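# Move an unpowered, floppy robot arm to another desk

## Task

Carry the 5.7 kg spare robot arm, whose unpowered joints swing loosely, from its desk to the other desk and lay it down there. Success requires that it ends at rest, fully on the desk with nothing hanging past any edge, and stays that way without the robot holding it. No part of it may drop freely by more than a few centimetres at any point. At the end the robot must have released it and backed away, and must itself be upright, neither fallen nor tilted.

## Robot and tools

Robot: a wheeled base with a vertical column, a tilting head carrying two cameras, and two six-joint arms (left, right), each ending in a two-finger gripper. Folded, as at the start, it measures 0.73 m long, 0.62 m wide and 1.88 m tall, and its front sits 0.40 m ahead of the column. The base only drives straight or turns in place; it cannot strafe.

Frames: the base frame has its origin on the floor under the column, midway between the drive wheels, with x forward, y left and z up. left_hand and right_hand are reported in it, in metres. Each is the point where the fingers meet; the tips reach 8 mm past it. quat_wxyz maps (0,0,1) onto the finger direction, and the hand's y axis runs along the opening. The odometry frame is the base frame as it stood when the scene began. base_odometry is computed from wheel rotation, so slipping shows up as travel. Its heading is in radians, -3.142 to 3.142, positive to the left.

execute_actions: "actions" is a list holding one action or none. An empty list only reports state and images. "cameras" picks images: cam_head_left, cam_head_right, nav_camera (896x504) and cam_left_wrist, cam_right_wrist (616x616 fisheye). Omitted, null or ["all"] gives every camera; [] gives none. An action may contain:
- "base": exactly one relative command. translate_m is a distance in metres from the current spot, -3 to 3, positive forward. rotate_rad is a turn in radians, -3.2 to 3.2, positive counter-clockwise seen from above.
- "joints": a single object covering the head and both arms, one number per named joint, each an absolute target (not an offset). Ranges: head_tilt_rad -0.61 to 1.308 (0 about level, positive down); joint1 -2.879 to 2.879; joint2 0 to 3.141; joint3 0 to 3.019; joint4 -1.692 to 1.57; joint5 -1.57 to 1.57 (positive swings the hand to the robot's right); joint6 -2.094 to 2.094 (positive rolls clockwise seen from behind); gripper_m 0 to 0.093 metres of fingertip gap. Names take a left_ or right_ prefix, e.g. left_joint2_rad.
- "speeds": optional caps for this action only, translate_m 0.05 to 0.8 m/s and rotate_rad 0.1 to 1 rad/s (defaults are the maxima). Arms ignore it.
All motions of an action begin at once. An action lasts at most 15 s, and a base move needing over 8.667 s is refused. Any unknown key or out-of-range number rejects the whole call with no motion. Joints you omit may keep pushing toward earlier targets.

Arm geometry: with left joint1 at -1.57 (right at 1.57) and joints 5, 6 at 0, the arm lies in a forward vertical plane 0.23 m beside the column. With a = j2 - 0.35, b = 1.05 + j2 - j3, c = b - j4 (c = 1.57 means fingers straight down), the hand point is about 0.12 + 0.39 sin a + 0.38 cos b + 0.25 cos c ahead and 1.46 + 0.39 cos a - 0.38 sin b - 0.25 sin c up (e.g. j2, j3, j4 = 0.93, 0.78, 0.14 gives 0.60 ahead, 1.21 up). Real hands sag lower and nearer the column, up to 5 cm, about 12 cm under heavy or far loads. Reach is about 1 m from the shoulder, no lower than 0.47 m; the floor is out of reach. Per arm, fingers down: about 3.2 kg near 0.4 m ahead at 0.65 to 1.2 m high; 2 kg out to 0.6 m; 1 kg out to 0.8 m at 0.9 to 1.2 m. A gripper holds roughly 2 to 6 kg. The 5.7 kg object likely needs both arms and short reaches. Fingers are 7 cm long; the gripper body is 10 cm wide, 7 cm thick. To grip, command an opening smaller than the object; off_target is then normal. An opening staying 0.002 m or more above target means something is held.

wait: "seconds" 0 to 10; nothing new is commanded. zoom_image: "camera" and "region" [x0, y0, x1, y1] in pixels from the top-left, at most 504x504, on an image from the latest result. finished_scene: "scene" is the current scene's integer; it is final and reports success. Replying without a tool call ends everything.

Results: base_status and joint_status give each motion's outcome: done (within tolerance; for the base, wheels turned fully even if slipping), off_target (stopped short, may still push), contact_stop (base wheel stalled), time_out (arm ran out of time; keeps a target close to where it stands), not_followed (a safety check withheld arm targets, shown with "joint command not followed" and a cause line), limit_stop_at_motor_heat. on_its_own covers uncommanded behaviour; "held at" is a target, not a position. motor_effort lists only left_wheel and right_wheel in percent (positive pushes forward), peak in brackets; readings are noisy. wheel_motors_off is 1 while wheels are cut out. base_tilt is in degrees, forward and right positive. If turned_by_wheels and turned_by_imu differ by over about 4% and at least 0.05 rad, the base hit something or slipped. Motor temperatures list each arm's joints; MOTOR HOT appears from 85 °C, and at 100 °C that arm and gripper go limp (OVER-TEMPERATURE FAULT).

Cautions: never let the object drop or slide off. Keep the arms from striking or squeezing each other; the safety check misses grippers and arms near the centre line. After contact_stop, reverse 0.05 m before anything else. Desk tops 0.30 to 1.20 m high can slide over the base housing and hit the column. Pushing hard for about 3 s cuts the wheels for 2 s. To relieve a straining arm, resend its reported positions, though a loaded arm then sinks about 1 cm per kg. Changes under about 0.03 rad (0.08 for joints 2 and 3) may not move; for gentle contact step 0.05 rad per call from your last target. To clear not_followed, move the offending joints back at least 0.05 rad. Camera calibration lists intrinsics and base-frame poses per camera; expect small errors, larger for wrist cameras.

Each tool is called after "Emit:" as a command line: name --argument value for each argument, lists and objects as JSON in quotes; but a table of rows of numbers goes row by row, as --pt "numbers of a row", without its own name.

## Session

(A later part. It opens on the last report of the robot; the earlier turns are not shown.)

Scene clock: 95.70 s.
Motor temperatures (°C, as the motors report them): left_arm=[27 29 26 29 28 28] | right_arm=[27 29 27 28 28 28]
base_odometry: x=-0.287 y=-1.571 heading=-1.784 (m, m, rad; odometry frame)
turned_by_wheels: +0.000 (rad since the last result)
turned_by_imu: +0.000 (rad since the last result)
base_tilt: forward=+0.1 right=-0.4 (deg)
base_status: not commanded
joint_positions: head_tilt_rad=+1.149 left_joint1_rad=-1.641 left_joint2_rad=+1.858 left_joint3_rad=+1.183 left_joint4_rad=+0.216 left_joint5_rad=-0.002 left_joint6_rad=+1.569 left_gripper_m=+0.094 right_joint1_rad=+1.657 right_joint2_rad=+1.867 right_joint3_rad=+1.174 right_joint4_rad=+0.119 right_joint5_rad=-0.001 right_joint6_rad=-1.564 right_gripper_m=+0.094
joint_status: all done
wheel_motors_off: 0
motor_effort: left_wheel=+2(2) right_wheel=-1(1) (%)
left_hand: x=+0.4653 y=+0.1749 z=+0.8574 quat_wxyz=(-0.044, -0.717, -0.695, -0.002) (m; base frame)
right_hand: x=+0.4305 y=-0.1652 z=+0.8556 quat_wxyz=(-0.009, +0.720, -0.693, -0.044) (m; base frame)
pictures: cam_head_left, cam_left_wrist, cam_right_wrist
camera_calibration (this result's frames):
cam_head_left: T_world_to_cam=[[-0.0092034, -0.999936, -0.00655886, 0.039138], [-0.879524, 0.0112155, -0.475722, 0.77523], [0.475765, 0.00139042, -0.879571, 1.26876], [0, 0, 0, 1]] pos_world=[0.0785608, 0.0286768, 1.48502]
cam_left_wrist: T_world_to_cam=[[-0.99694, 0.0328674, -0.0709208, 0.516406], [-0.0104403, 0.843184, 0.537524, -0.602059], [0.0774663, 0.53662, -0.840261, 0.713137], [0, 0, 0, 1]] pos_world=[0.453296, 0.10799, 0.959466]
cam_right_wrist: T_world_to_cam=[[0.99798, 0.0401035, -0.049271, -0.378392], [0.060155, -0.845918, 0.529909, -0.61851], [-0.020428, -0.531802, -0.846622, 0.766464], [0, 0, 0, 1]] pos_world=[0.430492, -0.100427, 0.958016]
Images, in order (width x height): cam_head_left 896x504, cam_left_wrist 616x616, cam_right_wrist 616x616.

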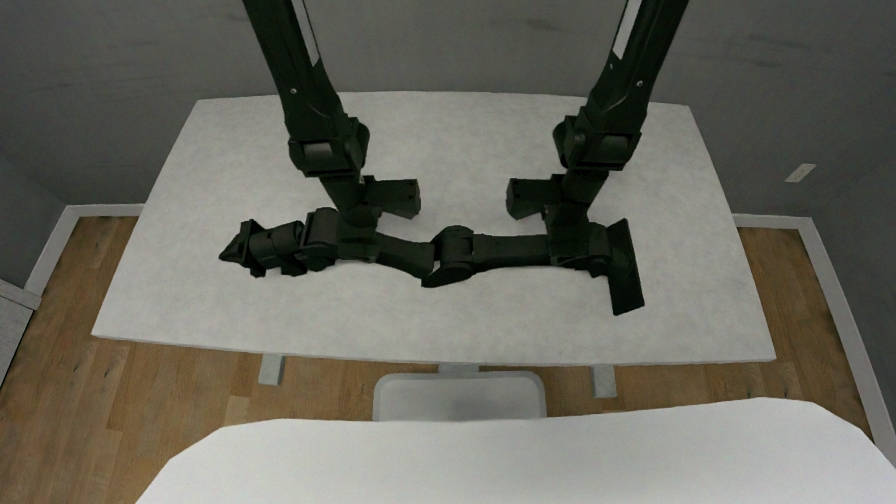

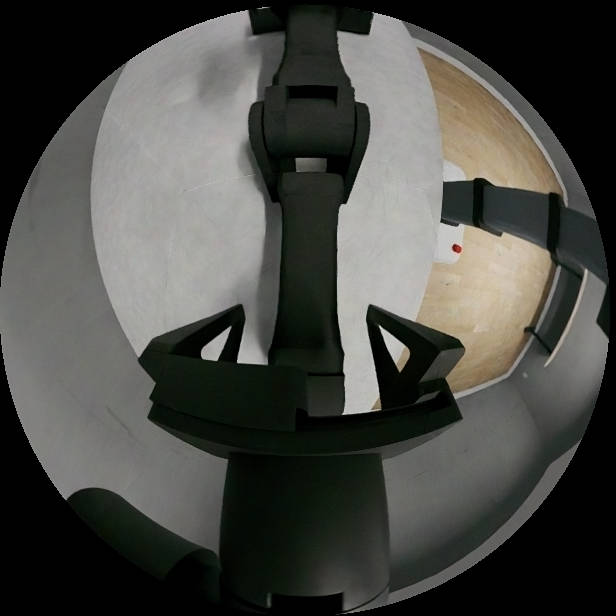

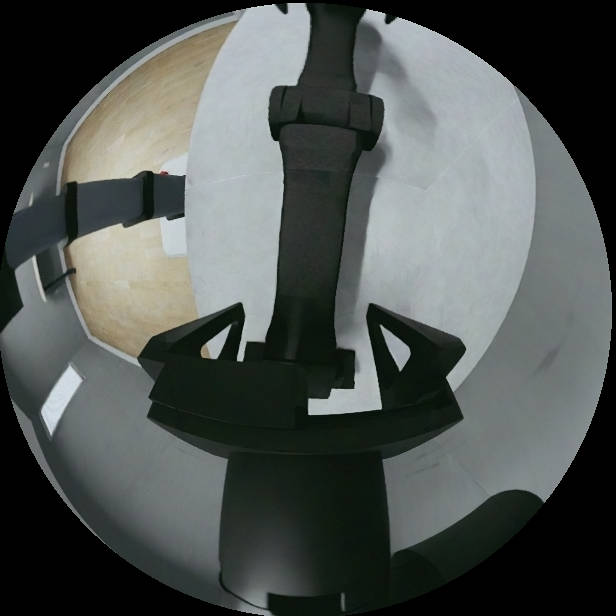

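Emit:
execute_actions --actions '[{"joints":{"left_joint2_rad":1.985,"left_joint3_rad":1.309,"right_joint2_rad":1.985,"right_joint3_rad":1.309}}]' --cameras '["cam_head_left","cam_left_wrist","cam_right_wrist"]'

Scene clock: 101.17 s.
Motor temperatures (°C, as the motors report them): left_arm=[27 29 26 29 28 28] | right_arm=[27 29 27 28 28 28]
base_odometry: x=-0.287 y=-1.571 heading=-1.784 (m, m, rad; odometry frame)
turned_by_wheels: +0.000 (rad since the last result)
turned_by_imu: +0.000 (rad since the last result)
base_tilt: forward=+0.2 right=-0.4 (deg)
base_status: not commanded
joint_positions: head_tilt_rad=+1.149 left_joint1_rad=-1.641 left_joint2_rad=+1.986 left_joint3_rad=+1.310 left_joint4_rad=+0.219 left_joint5_rad=-0.002 left_joint6_rad=+1.569 left_gripper_m=+0.094 right_joint1_rad=+1.657 right_joint2_rad=+1.991 right_joint3_rad=+1.306 right_joint4_rad=+0.111 right_joint5_rad=-0.002 right_joint6_rad=-1.563 right_gripper_m=+0.094
joint_status: all done
wheel_motors_off: 0
motor_effort: left_wheel=+2(2) right_wheel=-1(2) (%)
left_hand: x=+0.4647 y=+0.1719 z=+0.8083 quat_wxyz=(-0.045, -0.717, -0.695, -0.002) (m; base frame)
right_hand: x=+0.4326 y=-0.1613 z=+0.8075 quat_wxyz=(-0.009, +0.719, -0.693, -0.044) (m; base frame)
pictures: cam_head_left, cam_left_wrist, cam_right_wrist
camera_calibration (this result's frames):
cam_head_left: T_world_to_cam=[[-0.0092034, -0.999936, -0.00655885, 0.039138], [-0.879524, 0.0112155, -0.475721, 0.77523], [0.475765, 0.00139042, -0.879572, 1.26876], [0, 0, 0, 1]] pos_world=[0.0785608, 0.0286768, 1.48502]
cam_left_wrist: T_world_to_cam=[[-0.996861, 0.0327952, -0.0720602, 0.513302], [-0.0111125, 0.843205, 0.537478, -0.572834], [0.0783882, 0.536591, -0.840193, 0.673055], [0, 0, 0, 1]] pos_world=[0.452566, 0.105027, 0.91037]
cam_right_wrist: T_world_to_cam=[[0.997987, 0.0393719, -0.049714, -0.38279], [0.059755, -0.846338, 0.529284, -0.589279], [-0.021236, -0.531189, -0.846987, 0.728531], [0, 0, 0, 1]] pos_world=[0.432703, -0.0966701, 0.909922]
Images, in order (width x height): cam_head_left 896x504, cam_left_wrist 616x616, cam_right_wrist 616x616.

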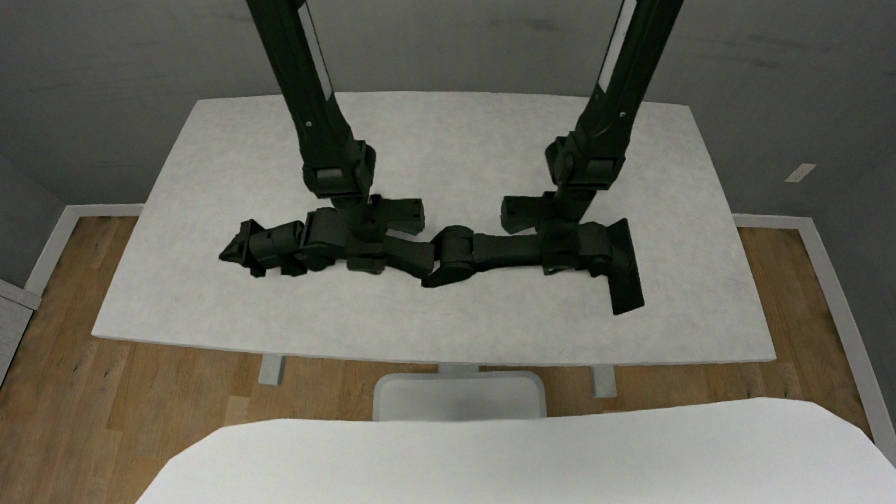

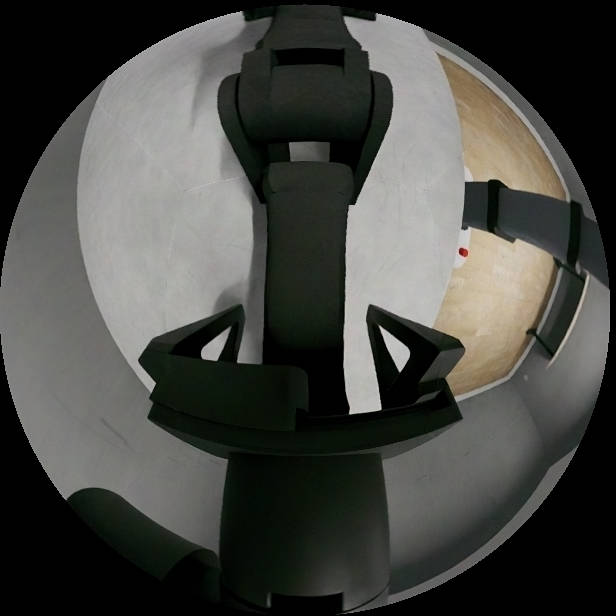

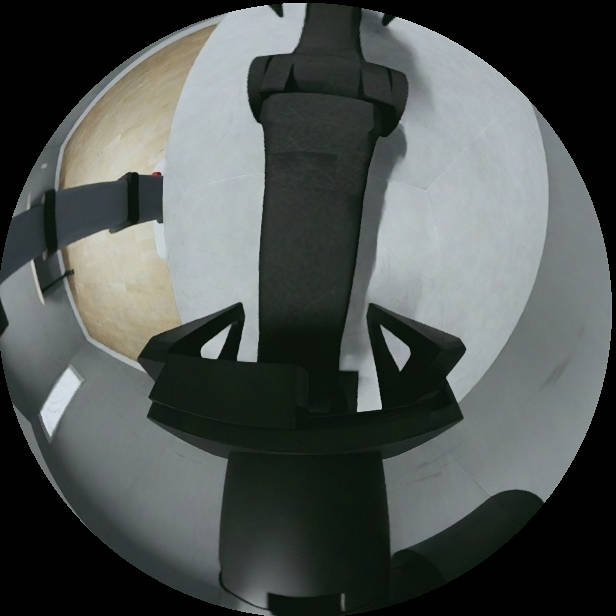

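Emit:
execute_actions --actions '[{"joints":{"left_joint2_rad":2.11,"left_joint3_rad":1.435,"right_joint2_rad":2.11,"right_joint3_rad":1.435}}]' --cameras '["cam_head_left","cam_left_wrist","cam_right_wrist"]'

Scene clock: 105.40 s.
Motor temperatures (°C, as the motors report them): left_arm=[27 29 26 29 28 28] | right_arm=[27 29 27 28 28 28]
base_odometry: x=-0.287 y=-1.571 heading=-1.784 (m, m, rad; odometry frame)
turned_by_wheels: +0.000 (rad since the last result)
turned_by_imu: +0.000 (rad since the last result)
base_tilt: forward=+0.2 right=-0.4 (deg)
base_status: not commanded
joint_positions: head_tilt_rad=+1.149 left_joint1_rad=-1.670 left_joint2_rad=+2.066 left_joint3_rad=+1.425 left_joint4_rad=+0.219 left_joint5_rad=-0.001 left_joint6_rad=+1.562 left_gripper_m=+0.094 right_joint1_rad=+1.665 right_joint2_rad=+2.052 right_joint3_rad=+1.396 right_joint4_rad=+0.106 right_joint5_rad=+0.007 right_joint6_rad=-1.559 right_gripper_m=+0.094
joint_status: all done
wheel_motors_off: 0
motor_effort: left_wheel=+2(3) right_wheel=+0(1) (%)
left_hand: x=+0.4824 y=+0.1463 z=+0.7785 quat_wxyz=(-0.067, -0.718, -0.693, -0.005) (m; base frame)
right_hand: x=+0.4463 y=-0.1539 z=+0.7827 quat_wxyz=(-0.017, +0.719, -0.694, -0.036) (m; base frame)
pictures: cam_head_left, cam_left_wrist, cam_right_wrist
camera_calibration (this result's frames):
cam_head_left: T_world_to_cam=[[-0.0092034, -0.999936, -0.00655885, 0.039138], [-0.879525, 0.0112155, -0.475721, 0.77523], [0.475765, 0.00139042, -0.879572, 1.26876], [0, 0, 0, 1]] pos_world=[0.0785608, 0.0286768, 1.48502]
cam_left_wrist: T_world_to_cam=[[-0.993591, 0.0346364, -0.107593, 0.555498], [-0.0256027, 0.858186, 0.5127, -0.510896], [0.110093, 0.512169, -0.851799, 0.657694], [0, 0, 0, 1]] pos_world=[0.46645, 0.0823527, 0.881928]
cam_right_wrist: T_world_to_cam=[[0.998943, 0.0378351, -0.0261047, -0.417157], [0.0459235, -0.846106, 0.531033, -0.565838], [-0.00199566, -0.53167, -0.846949, 0.703049], [0, 0, 0, 1]] pos_world=[0.444104, -0.0891848, 0.885035]
Images, in order (width x height): cam_head_left 896x504, cam_left_wrist 616x616, cam_right_wrist 616x616.

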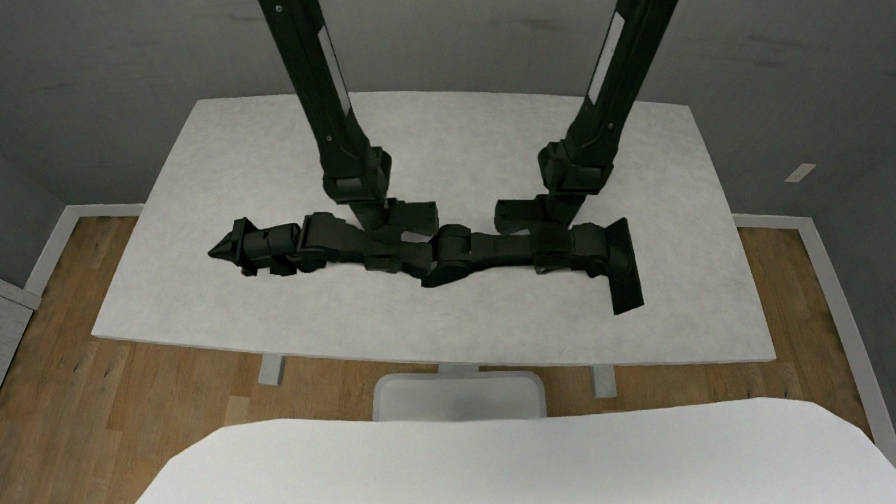

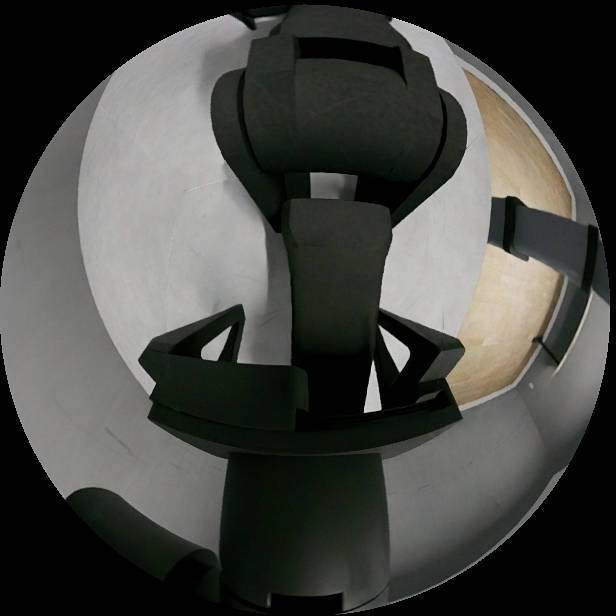

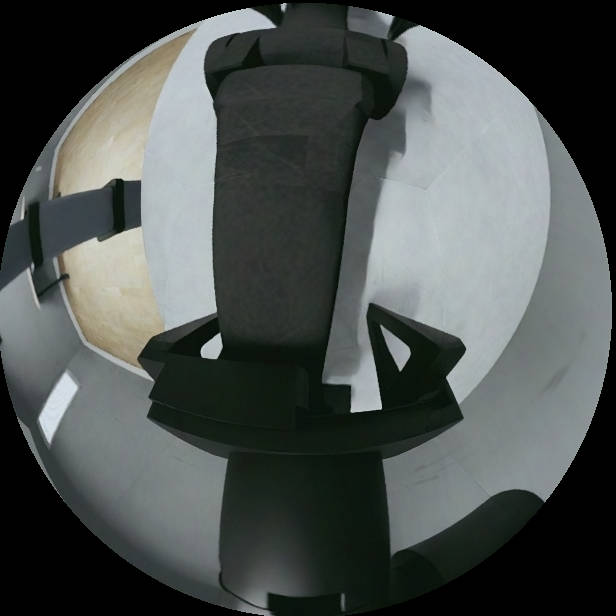

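Emit:
execute_actions --actions '[{"joints":{"left_joint2_rad":2.03,"left_joint3_rad":1.36,"right_joint2_rad":2.03,"right_joint3_rad":1.36}}]' --cameras '["cam_head_left","cam_head_right","cam_left_wrist","cam_right_wrist"]'

Emit:
zoom_image --camera "cam_head_left" --region '[290,150,660,330]'

Scene clock: 114.20 s.
Motor temperatures (°C, as the motors report them): left_arm=[27 28 26 29 28 28] | right_arm=[27 29 27 28 28 28]
base_odometry: x=-0.287 y=-1.571 heading=-1.784 (m, m, rad; odometry frame)
turned_by_wheels: +0.000 (rad since the last result)
turned_by_imu: +0.000 (rad since the last result)
base_tilt: forward=+0.2 right=-0.4 (deg)
base_status: not commanded
joint_positions: head_tilt_rad=+1.149 left_joint1_rad=-1.658 left_joint2_rad=+2.043 left_joint3_rad=+1.361 left_joint4_rad=+0.219 left_joint5_rad=-0.001 left_joint6_rad=+1.563 left_gripper_m=+0.094 right_joint1_rad=+1.662 right_joint2_rad=+2.041 right_joint3_rad=+1.366 right_joint4_rad=+0.106 right_joint5_rad=+0.002 right_joint6_rad=-1.562 right_gripper_m=+0.094
joint_status: all done
wheel_motors_off: 0
motor_effort: left_wheel=+2(2) right_wheel=-1(2) (%)
left_hand: x=+0.4592 y=+0.1577 z=+0.7878 quat_wxyz=(-0.048, -0.718, -0.694, +0.005) (m; base frame)
right_hand: x=+0.4358 y=-0.1563 z=+0.7881 quat_wxyz=(-0.011, +0.720, -0.692, -0.043) (m; base frame)
pictures: cam_head_left, cam_head_right, cam_left_wrist, cam_right_wrist
camera_calibration (this result's frames):
cam_head_left: T_world_to_cam=[[-0.0092034, -0.999936, -0.00655885, 0.039138], [-0.879525, 0.0112155, -0.475721, 0.77523], [0.475765, 0.00139042, -0.879572, 1.26876], [0, 0, 0, 1]] pos_world=[0.0785608, 0.0286768, 1.48502]
cam_head_right: T_world_to_cam=[[-0.0187017, -0.999825, -0.000592861, -0.0388213], [-0.875215, 0.0166576, -0.483448, 0.781421], [0.483373, -0.00852243, -0.875373, 1.25696], [0, 0, 0, 1]] pos_world=[0.0756029, -0.0411187, 1.47807]
cam_left_wrist: T_world_to_cam=[[-0.997136, 0.033999, -0.0675557, 0.503189], [-0.00646503, 0.851666, 0.524046, -0.542772], [0.0753519, 0.522981, -0.849007, 0.674394], [0, 0, 0, 1]] pos_world=[0.447422, 0.0924573, 0.890995]
cam_right_wrist: T_world_to_cam=[[0.998179, 0.0414407, -0.0438284, -0.39156], [0.058371, -0.846776, 0.528737, -0.574034], [-0.0152016, -0.530333, -0.847653, 0.712902], [0, 0, 0, 1]] pos_world=[0.435192, -0.091777, 0.890646]
Images, in order (width x height): cam_head_left 896x504, cam_head_right 896x504, cam_left_wrist 616x616, cam_right_wrist 616x616.

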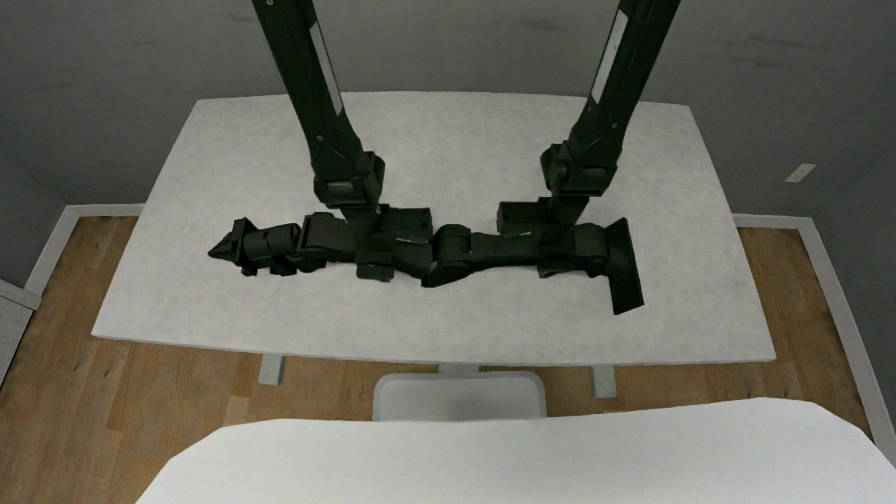

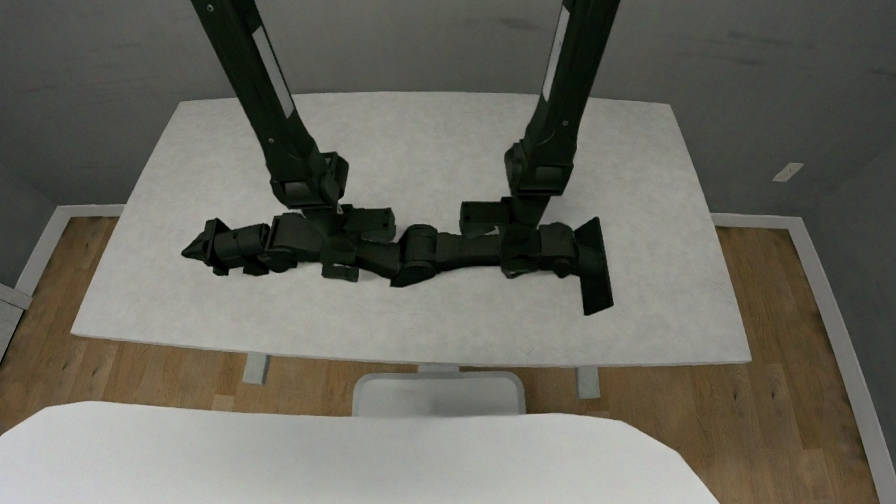

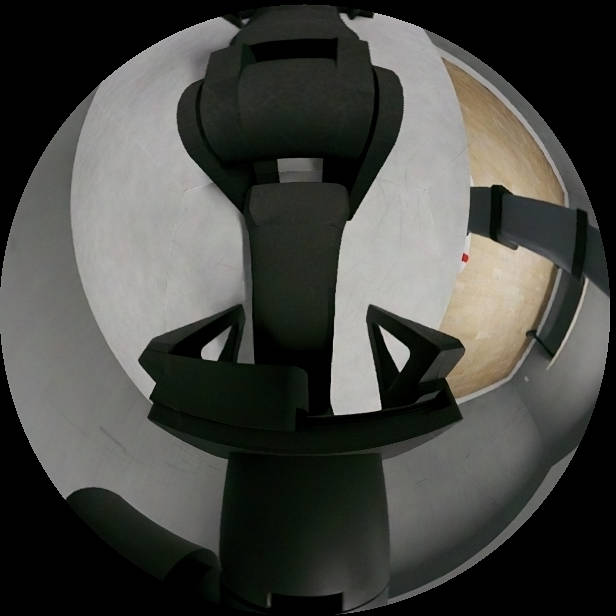

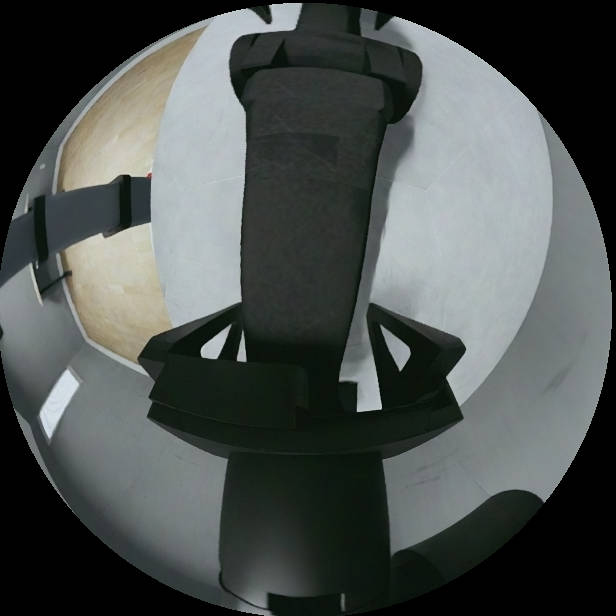

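Region (290, 150, 660, 330) of cam_head_left's 896x504 image, scaled by 1.362, with more detail than that image has; it fills the top 245 rows of this view, and the rest is white.

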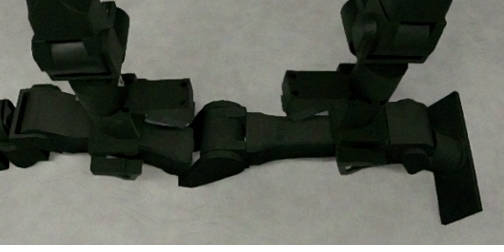

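Emit:
execute_actions --actions '[{"joints":{"left_gripper_m":0.0,"right_gripper_m":0.0}}]' --cameras '["cam_head_left","cam_left_wrist","cam_right_wrist"]'

Scene clock: 116.97 s.
Motor temperatures (°C, as the motors report them): left_arm=[27 29 26 29 28 28] | right_arm=[27 29 27 28 28 28]
base_odometry: x=-0.287 y=-1.571 heading=-1.784 (m, m, rad; odometry frame)
turned_by_wheels: +0.000 (rad since the last result)
turned_by_imu: +0.000 (rad since the last result)
base_tilt: forward=+0.1 right=-0.4 (deg)
base_status: not commanded
joint_positions: head_tilt_rad=+1.149 left_joint1_rad=-1.658 left_joint2_rad=+2.042 left_joint3_rad=+1.366 left_joint4_rad=+0.223 left_joint5_rad=+0.000 left_joint6_rad=+1.563 left_gripper_m=+0.047 right_joint1_rad=+1.662 right_joint2_rad=+2.043 right_joint3_rad=+1.356 right_joint4_rad=+0.112 right_joint5_rad=+0.001 right_joint6_rad=-1.534 right_gripper_m=+0.053
joint_status: left_gripper_m off_target (ended at +0.047, target +0.000); right_gripper_m off_target (ended at +0.053, target +0.000)
wheel_motors_off: 0
motor_effort: left_wheel=+2(3) right_wheel=+0(1) (%)
left_hand: x=+0.4636 y=+0.1575 z=+0.7881 quat_wxyz=(-0.052, -0.718, -0.694, +0.002) (m; base frame)
right_hand: x=+0.4293 y=-0.1564 z=+0.7883 quat_wxyz=(-0.008, +0.710, -0.702, -0.046) (m; base frame)
pictures: cam_head_left, cam_left_wrist, cam_right_wrist
camera_calibration (this result's frames):
cam_head_left: T_world_to_cam=[[-0.00920355, -0.999936, -0.00655865, 0.0391377], [-0.879535, 0.0112155, -0.475702, 0.7752], [0.475745, 0.00139042, -0.879582, 1.26878], [0, 0, 0, 1]] pos_world=[0.0785596, 0.0286768, 1.48502]
cam_left_wrist: T_world_to_cam=[[-0.996443, 0.0340124, -0.0770957, 0.514803], [-0.0114062, 0.852057, 0.523325, -0.539896], [0.0834895, 0.522344, -0.848638, 0.670466], [0, 0, 0, 1]] pos_world=[0.450837, 0.0922989, 0.891214]
cam_right_wrist: T_world_to_cam=[[0.998509, 0.0134554, -0.0528958, -0.382403], [0.0394232, -0.848036, 0.52847, -0.565605], [-0.0377468, -0.529768, -0.847302, 0.722365], [0, 0, 0, 1]] pos_world=[0.431398, -0.0918229, 0.890739]
Images, in order (width x height): cam_head_left 896x504, cam_left_wrist 616x616, cam_right_wrist 616x616.

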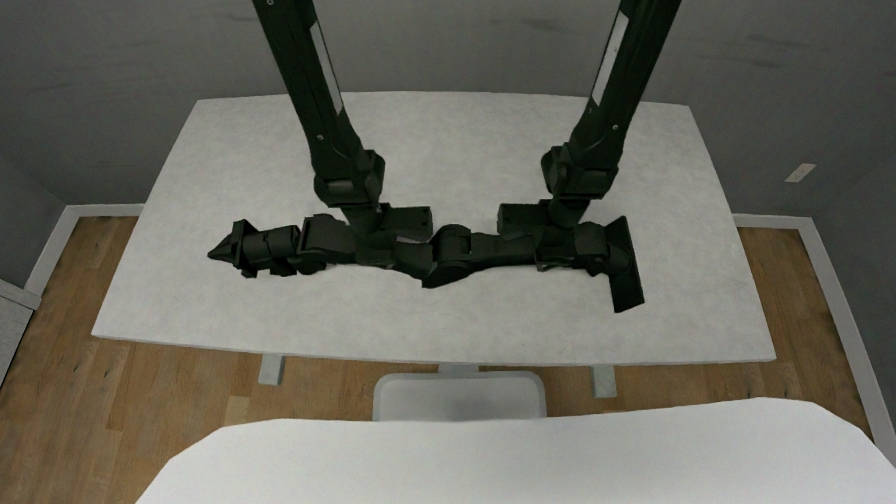

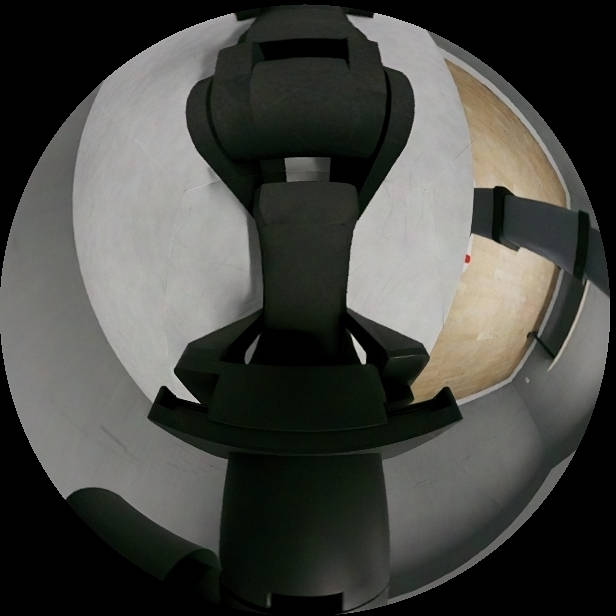

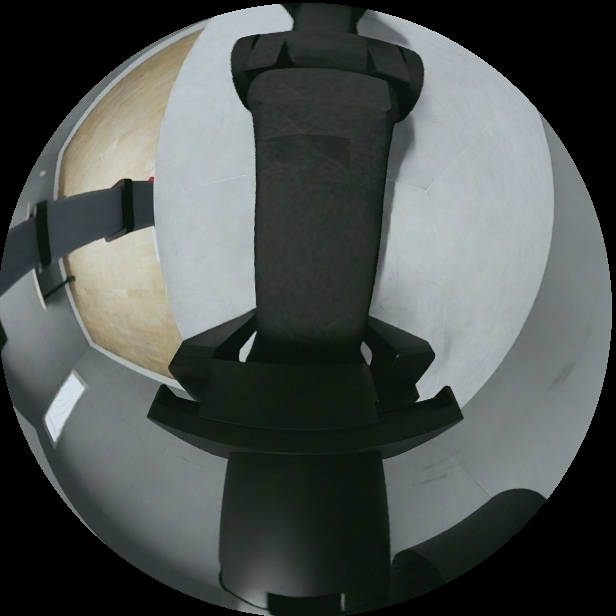

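Emit:
execute_actions --actions '[{"joints":{"left_joint2_rad":1.93,"left_joint3_rad":1.26,"right_joint2_rad":1.93,"right_joint3_rad":1.26}}]' --cameras '["cam_head_left"]'

Emit:
execute_actions --actions '[{"joints":{"left_joint2_rad":1.83,"left_joint3_rad":1.16,"right_joint2_rad":1.83,"right_joint3_rad":1.16}}]' --cameras '["cam_head_left"]'

Scene clock: 121.57 s.
Motor temperatures (°C, as the motors report them): left_arm=[27 29 26 29 28 28] | right_arm=[27 29 27 28 28 28]
base_odometry: x=-0.287 y=-1.571 heading=-1.784 (m, m, rad; odometry frame)
turned_by_wheels: +0.000 (rad since the last result)
turned_by_imu: +0.000 (rad since the last result)
base_tilt: forward=+0.2 right=-0.4 (deg)
base_status: not commanded
joint_positions: head_tilt_rad=+1.149 left_joint1_rad=-1.655 left_joint2_rad=+2.011 left_joint3_rad=+1.286 left_joint4_rad=+0.227 left_joint5_rad=-0.006 left_joint6_rad=+1.558 left_gripper_m=+0.047 right_joint1_rad=+1.669 right_joint2_rad=+2.025 right_joint3_rad=+1.295 right_joint4_rad=+0.114 right_joint5_rad=-0.012 right_joint6_rad=-1.532 right_gripper_m=+0.053
joint_status: all done
wheel_motors_off: 0
motor_effort: left_wheel=+1(2) right_wheel=-2(3) (%)
left_hand: x=+0.4356 y=+0.1627 z=+0.8022 quat_wxyz=(-0.033, -0.717, -0.696, +0.015) (m; base frame)
right_hand: x=+0.4033 y=-0.1515 z=+0.7991 quat_wxyz=(+0.001, +0.710, -0.701, -0.066) (m; base frame)
pictures: cam_head_left
camera_calibration (this result's frames):
cam_head_left: T_world_to_cam=[[-0.00920355, -0.999936, -0.00655865, 0.0391377], [-0.879535, 0.0112155, -0.475702, 0.7752], [0.475745, 0.00139042, -0.879582, 1.26878], [0, 0, 0, 1]] pos_world=[0.0785596, 0.0286768, 1.48502]
Images, in order (width x height): cam_head_left 896x504.

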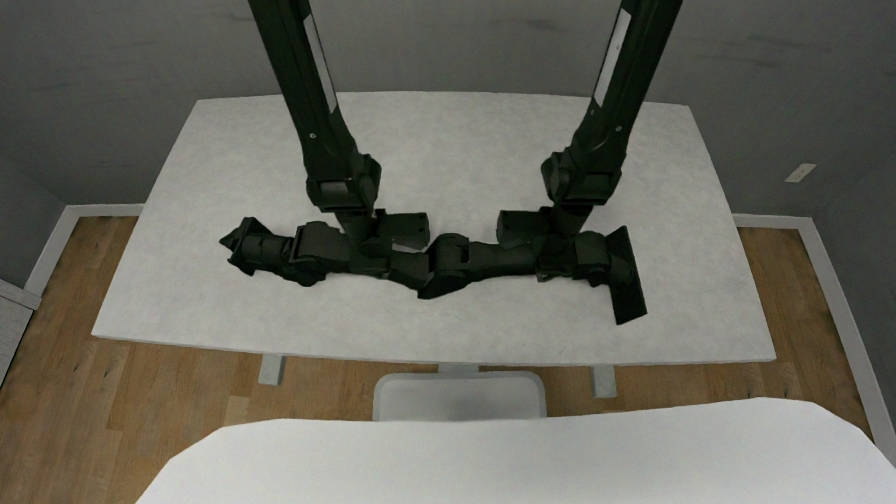

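Scene clock: 122.50 s.
Motor temperatures (°C, as the motors report them): left_arm=[27 29 26 29 28 28] | right_arm=[27 30 27 28 28 28]
base_odometry: x=-0.287 y=-1.571 heading=-1.784 (m, m, rad; odometry frame)
turned_by_wheels: +0.000 (rad since the last result)
turned_by_imu: +0.000 (rad since the last result)
base_tilt: forward=+0.2 right=-0.2 (deg)
base_status: not commanded
joint_positions: head_tilt_rad=+1.149 left_joint1_rad=-1.655 left_joint2_rad=+1.902 left_joint3_rad=+1.180 left_joint4_rad=+0.229 left_joint5_rad=-0.003 left_joint6_rad=+1.552 left_gripper_m=+0.047 right_joint1_rad=+1.677 right_joint2_rad=+1.917 right_joint3_rad=+1.194 right_joint4_rad=+0.114 right_joint5_rad=-0.012 right_joint6_rad=-1.534 right_gripper_m=+0.053
joint_status: all done
wheel_motors_off: 0
motor_effort: left_wheel=+2(2) right_wheel=-2(3) (%)
left_hand: x=+0.4391 y=+0.1651 z=+0.8438 quat_wxyz=(-0.035, -0.714, -0.699, +0.015) (m; base frame)
right_hand: x=+0.4101 y=-0.1492 z=+0.8403 quat_wxyz=(-0.005, +0.712, -0.699, -0.066) (m; base frame)
pictures: cam_head_left
camera_calibration (this result's frames):
cam_head_left: T_world_to_cam=[[-0.00920355, -0.999936, -0.00655865, 0.0391377], [-0.879535, 0.0112155, -0.475702, 0.7752], [0.475745, 0.00139042, -0.879582, 1.26878], [0, 0, 0, 1]] pos_world=[0.0785596, 0.0286768, 1.48502]
Images, in order (width x height): cam_head_left 896x504.

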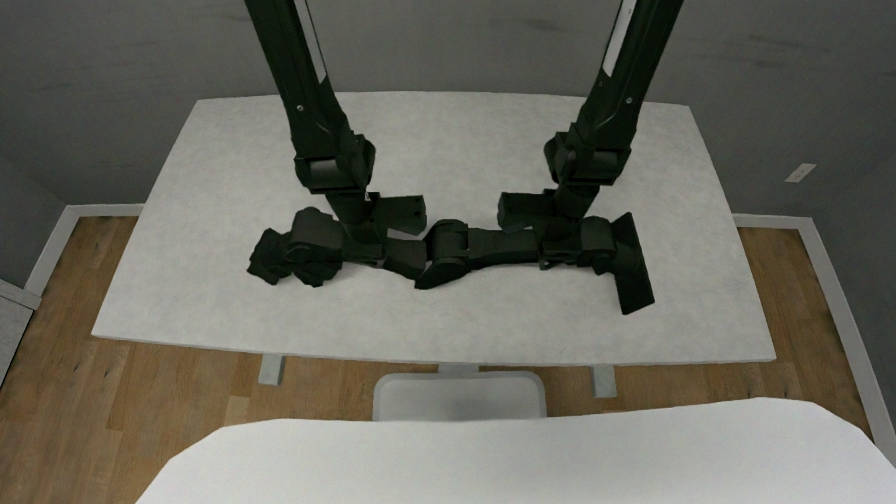

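Emit:
execute_actions --actions '[{"joints":{"left_joint2_rad":1.71,"left_joint3_rad":1.05,"right_joint2_rad":1.71,"right_joint3_rad":1.05}}]' --cameras '["cam_head_left"]'

Emit:
execute_actions --actions '[{"joints":{"left_joint2_rad":1.59,"left_joint3_rad":0.95,"right_joint2_rad":1.59,"right_joint3_rad":0.95}}]' --cameras '["cam_head_left"]'

Emit:
execute_actions --actions '[{"joints":{"left_joint2_rad":1.47,"left_joint3_rad":0.86,"right_joint2_rad":1.47,"right_joint3_rad":0.86}}]' --cameras '["cam_head_left","nav_camera","cam_left_wrist","cam_right_wrist"]'

Scene clock: 128.87 s.
Motor temperatures (°C, as the motors report them): left_arm=[27 30 26 29 28 28] | right_arm=[27 31 27 28 28 28]
base_odometry: x=-0.287 y=-1.571 heading=-1.784 (m, m, rad; odometry frame)
turned_by_wheels: +0.000 (rad since the last result)
turned_by_imu: +0.000 (rad since the last result)
base_tilt: forward=+0.1 right=-0.4 (deg)
base_status: not commanded
joint_positions: head_tilt_rad=+1.149 left_joint1_rad=-1.656 left_joint2_rad=+1.818 left_joint3_rad=+1.086 left_joint4_rad=+0.231 left_joint5_rad=+0.019 left_joint6_rad=+1.537 left_gripper_m=+0.047 right_joint1_rad=+1.681 right_joint2_rad=+1.796 right_joint3_rad=+1.075 right_joint4_rad=+0.114 right_joint5_rad=-0.017 right_joint6_rad=-1.540 right_gripper_m=+0.052
joint_status: all done
wheel_motors_off: 0
motor_effort: left_wheel=+1(3) right_wheel=-2(3) (%)
left_hand: x=+0.4319 y=+0.1632 z=+0.8770 quat_wxyz=(-0.041, -0.709, -0.703, +0.026) (m; base frame)
right_hand: x=+0.4079 y=-0.1501 z=+0.8868 quat_wxyz=(-0.008, +0.715, -0.696, -0.068) (m; base frame)
pictures: cam_head_left
camera_calibration (this result's frames):
cam_head_left: T_world_to_cam=[[-0.00920355, -0.999936, -0.00655865, 0.0391377], [-0.879535, 0.0112155, -0.475701, 0.775199], [0.475745, 0.00139042, -0.879582, 1.26878], [0, 0, 0, 1]] pos_world=[0.0785596, 0.0286768, 1.48502]
Images, in order (width x height): cam_head_left 896x504.

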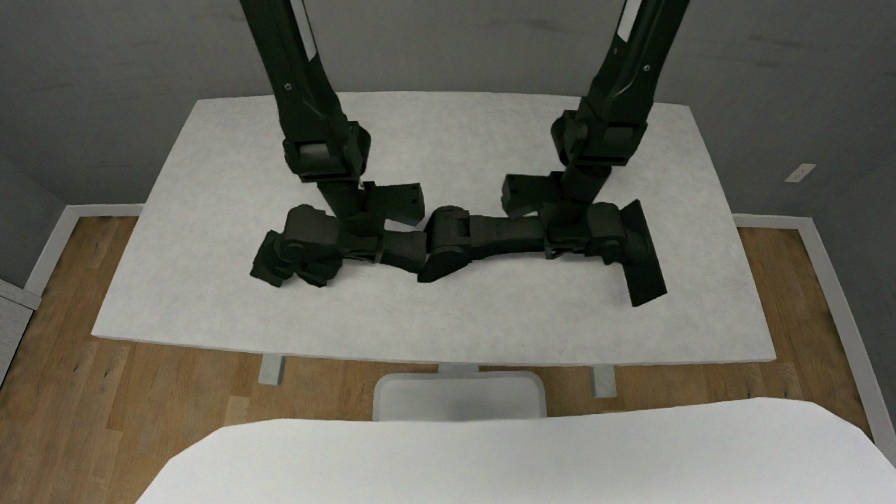

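Scene clock: 129.80 s.
Motor temperatures (°C, as the motors report them): left_arm=[27 30 26 29 28 28] | right_arm=[27 31 27 28 28 28]
base_odometry: x=-0.287 y=-1.571 heading=-1.784 (m, m, rad; odometry frame)
turned_by_wheels: +0.000 (rad since the last result)
turned_by_imu: +0.000 (rad since the last result)
base_tilt: forward=+0.1 right=-0.4 (deg)
base_status: not commanded
joint_positions: head_tilt_rad=+1.149 left_joint1_rad=-1.660 left_joint2_rad=+1.700 left_joint3_rad=+0.983 left_joint4_rad=+0.232 left_joint5_rad=+0.023 left_joint6_rad=+1.533 left_gripper_m=+0.047 right_joint1_rad=+1.688 right_joint2_rad=+1.674 right_joint3_rad=+0.973 right_joint4_rad=+0.114 right_joint5_rad=-0.022 right_joint6_rad=-1.547 right_gripper_m=+0.052
joint_status: all done
wheel_motors_off: 0
motor_effort: left_wheel=+1(3) right_wheel=-2(3) (%)
left_hand: x=+0.4341 y=+0.1635 z=+0.9210 quat_wxyz=(-0.049, -0.708, -0.704, +0.023) (m; base frame)
right_hand: x=+0.4120 y=-0.1484 z=+0.9316 quat_wxyz=(-0.020, +0.719, -0.692, -0.066) (m; base frame)
pictures: cam_head_left
camera_calibration (this result's frames):
cam_head_left: T_world_to_cam=[[-0.00920355, -0.999936, -0.00655865, 0.0391377], [-0.879535, 0.0112155, -0.475702, 0.7752], [0.475745, 0.00139042, -0.879582, 1.26878], [0, 0, 0, 1]] pos_world=[0.0785596, 0.0286768, 1.48502]
Images, in order (width x height): cam_head_left 896x504.

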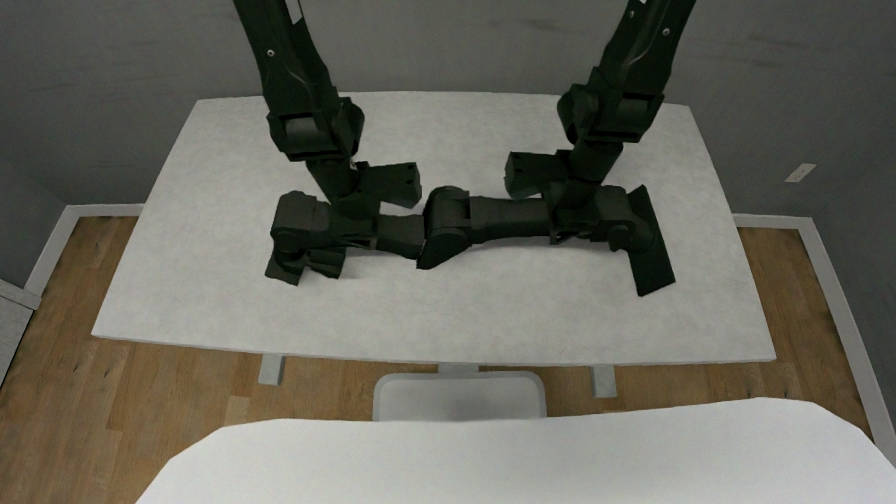

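Scene clock: 130.77 s.
Motor temperatures (°C, as the motors report them): left_arm=[27 30 26 29 28 28] | right_arm=[27 31 27 28 28 28]
base_odometry: x=-0.287 y=-1.571 heading=-1.784 (m, m, rad; odometry frame)
turned_by_wheels: +0.000 (rad since the last result)
turned_by_imu: +0.000 (rad since the last result)
base_tilt: forward=+0.0 right=-0.4 (deg)
base_status: not commanded
joint_positions: head_tilt_rad=+1.149 left_joint1_rad=-1.667 left_joint2_rad=+1.601 left_joint3_rad=+0.898 left_joint4_rad=+0.233 left_joint5_rad=+0.027 left_joint6_rad=+1.526 left_gripper_m=+0.047 right_joint1_rad=+1.698 right_joint2_rad=+1.549 right_joint3_rad=+0.873 right_joint4_rad=+0.114 right_joint5_rad=-0.029 right_joint6_rad=-1.553 right_gripper_m=+0.052
joint_status: all done
wheel_motors_off: 0
motor_effort: left_wheel=+2(3) right_wheel=-2(3) (%)
left_hand: x=+0.4333 y=+0.1611 z=+0.9574 quat_wxyz=(-0.058, -0.707, -0.705, +0.022) (m; base frame)
right_hand: x=+0.4130 y=-0.1460 z=+0.9762 quat_wxyz=(-0.034, +0.722, -0.689, -0.063) (m; base frame)
pictures: cam_head_left, cam_left_wrist, cam_right_wrist, nav_camera
camera_calibration (this result's frames):
cam_head_left: T_world_to_cam=[[-0.00920355, -0.999936, -0.00655865, 0.0391377], [-0.879535, 0.0112155, -0.475702, 0.7752], [0.475745, 0.00139042, -0.879582, 1.26878], [0, 0, 0, 1]] pos_world=[0.0785596, 0.0286768, 1.48502]
cam_left_wrist: T_world_to_cam=[[-0.998402, 0.00252266, -0.0564545, 0.483712], [-0.0256051, 0.870376, 0.491722, -0.598522], [0.0503771, 0.492381, -0.86892, 0.853353], [0, 0, 0, 1]] pos_world=[0.424625, 0.0995438, 1.06311]
cam_right_wrist: T_world_to_cam=[[0.998047, 0.0500125, -0.037434, -0.365955], [0.0618099, -0.877477, 0.475619, -0.617433], [-0.0090606, -0.477004, -0.878854, 0.913111], [0, 0, 0, 1]] pos_world=[0.411677, -0.0879238, 1.08246]
Images, in order (width x height): cam_head_left 896x504, cam_left_wrist 616x616, cam_right_wrist 616x616, nav_camera 896x504.

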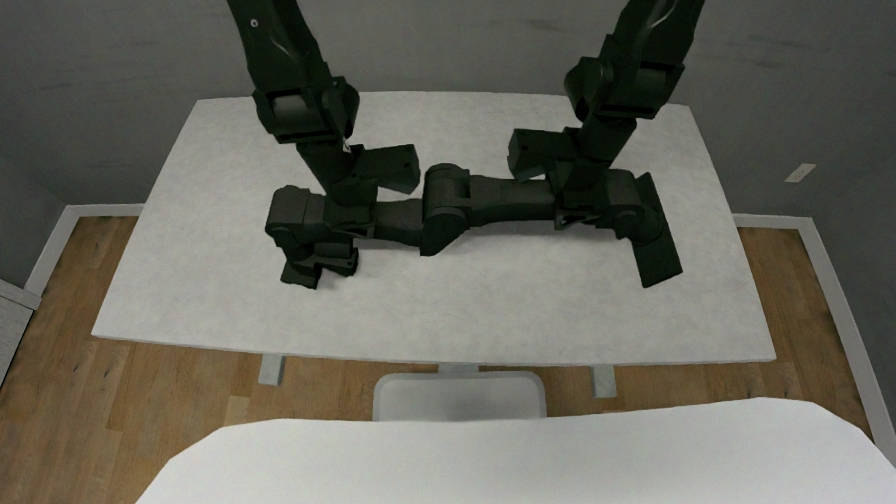

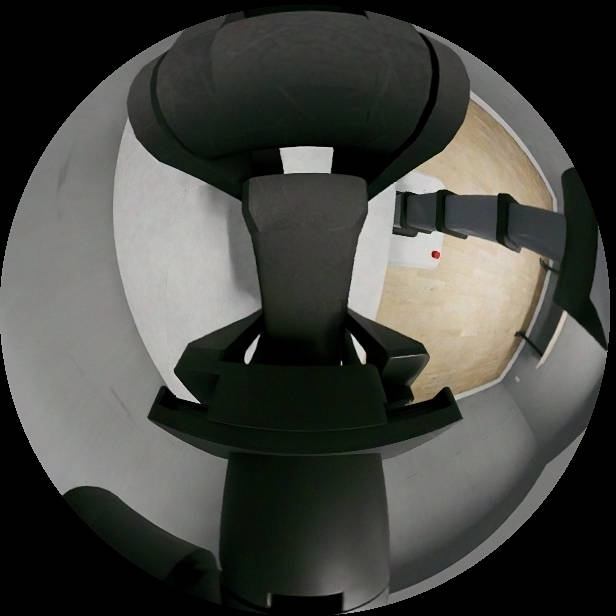

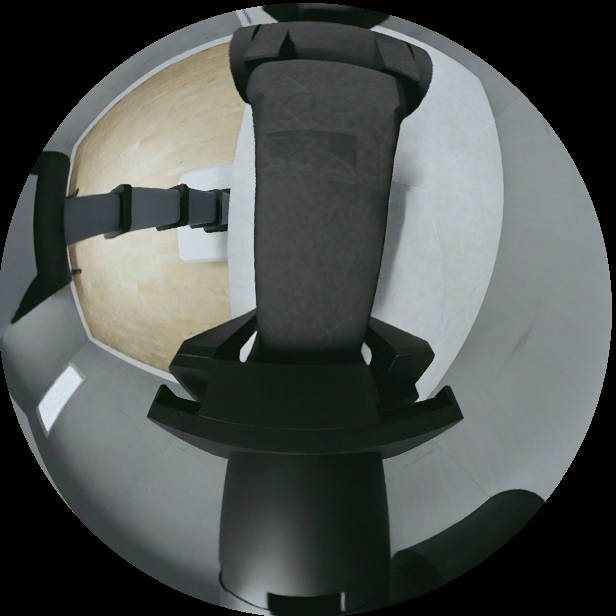

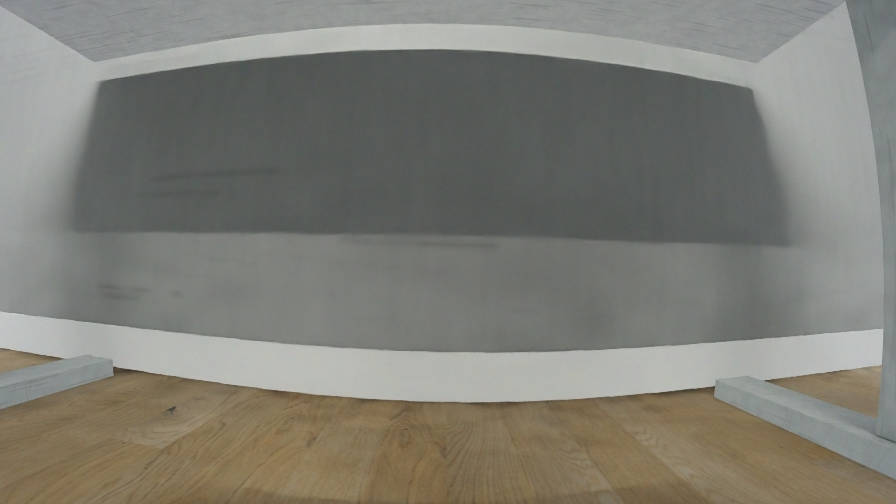

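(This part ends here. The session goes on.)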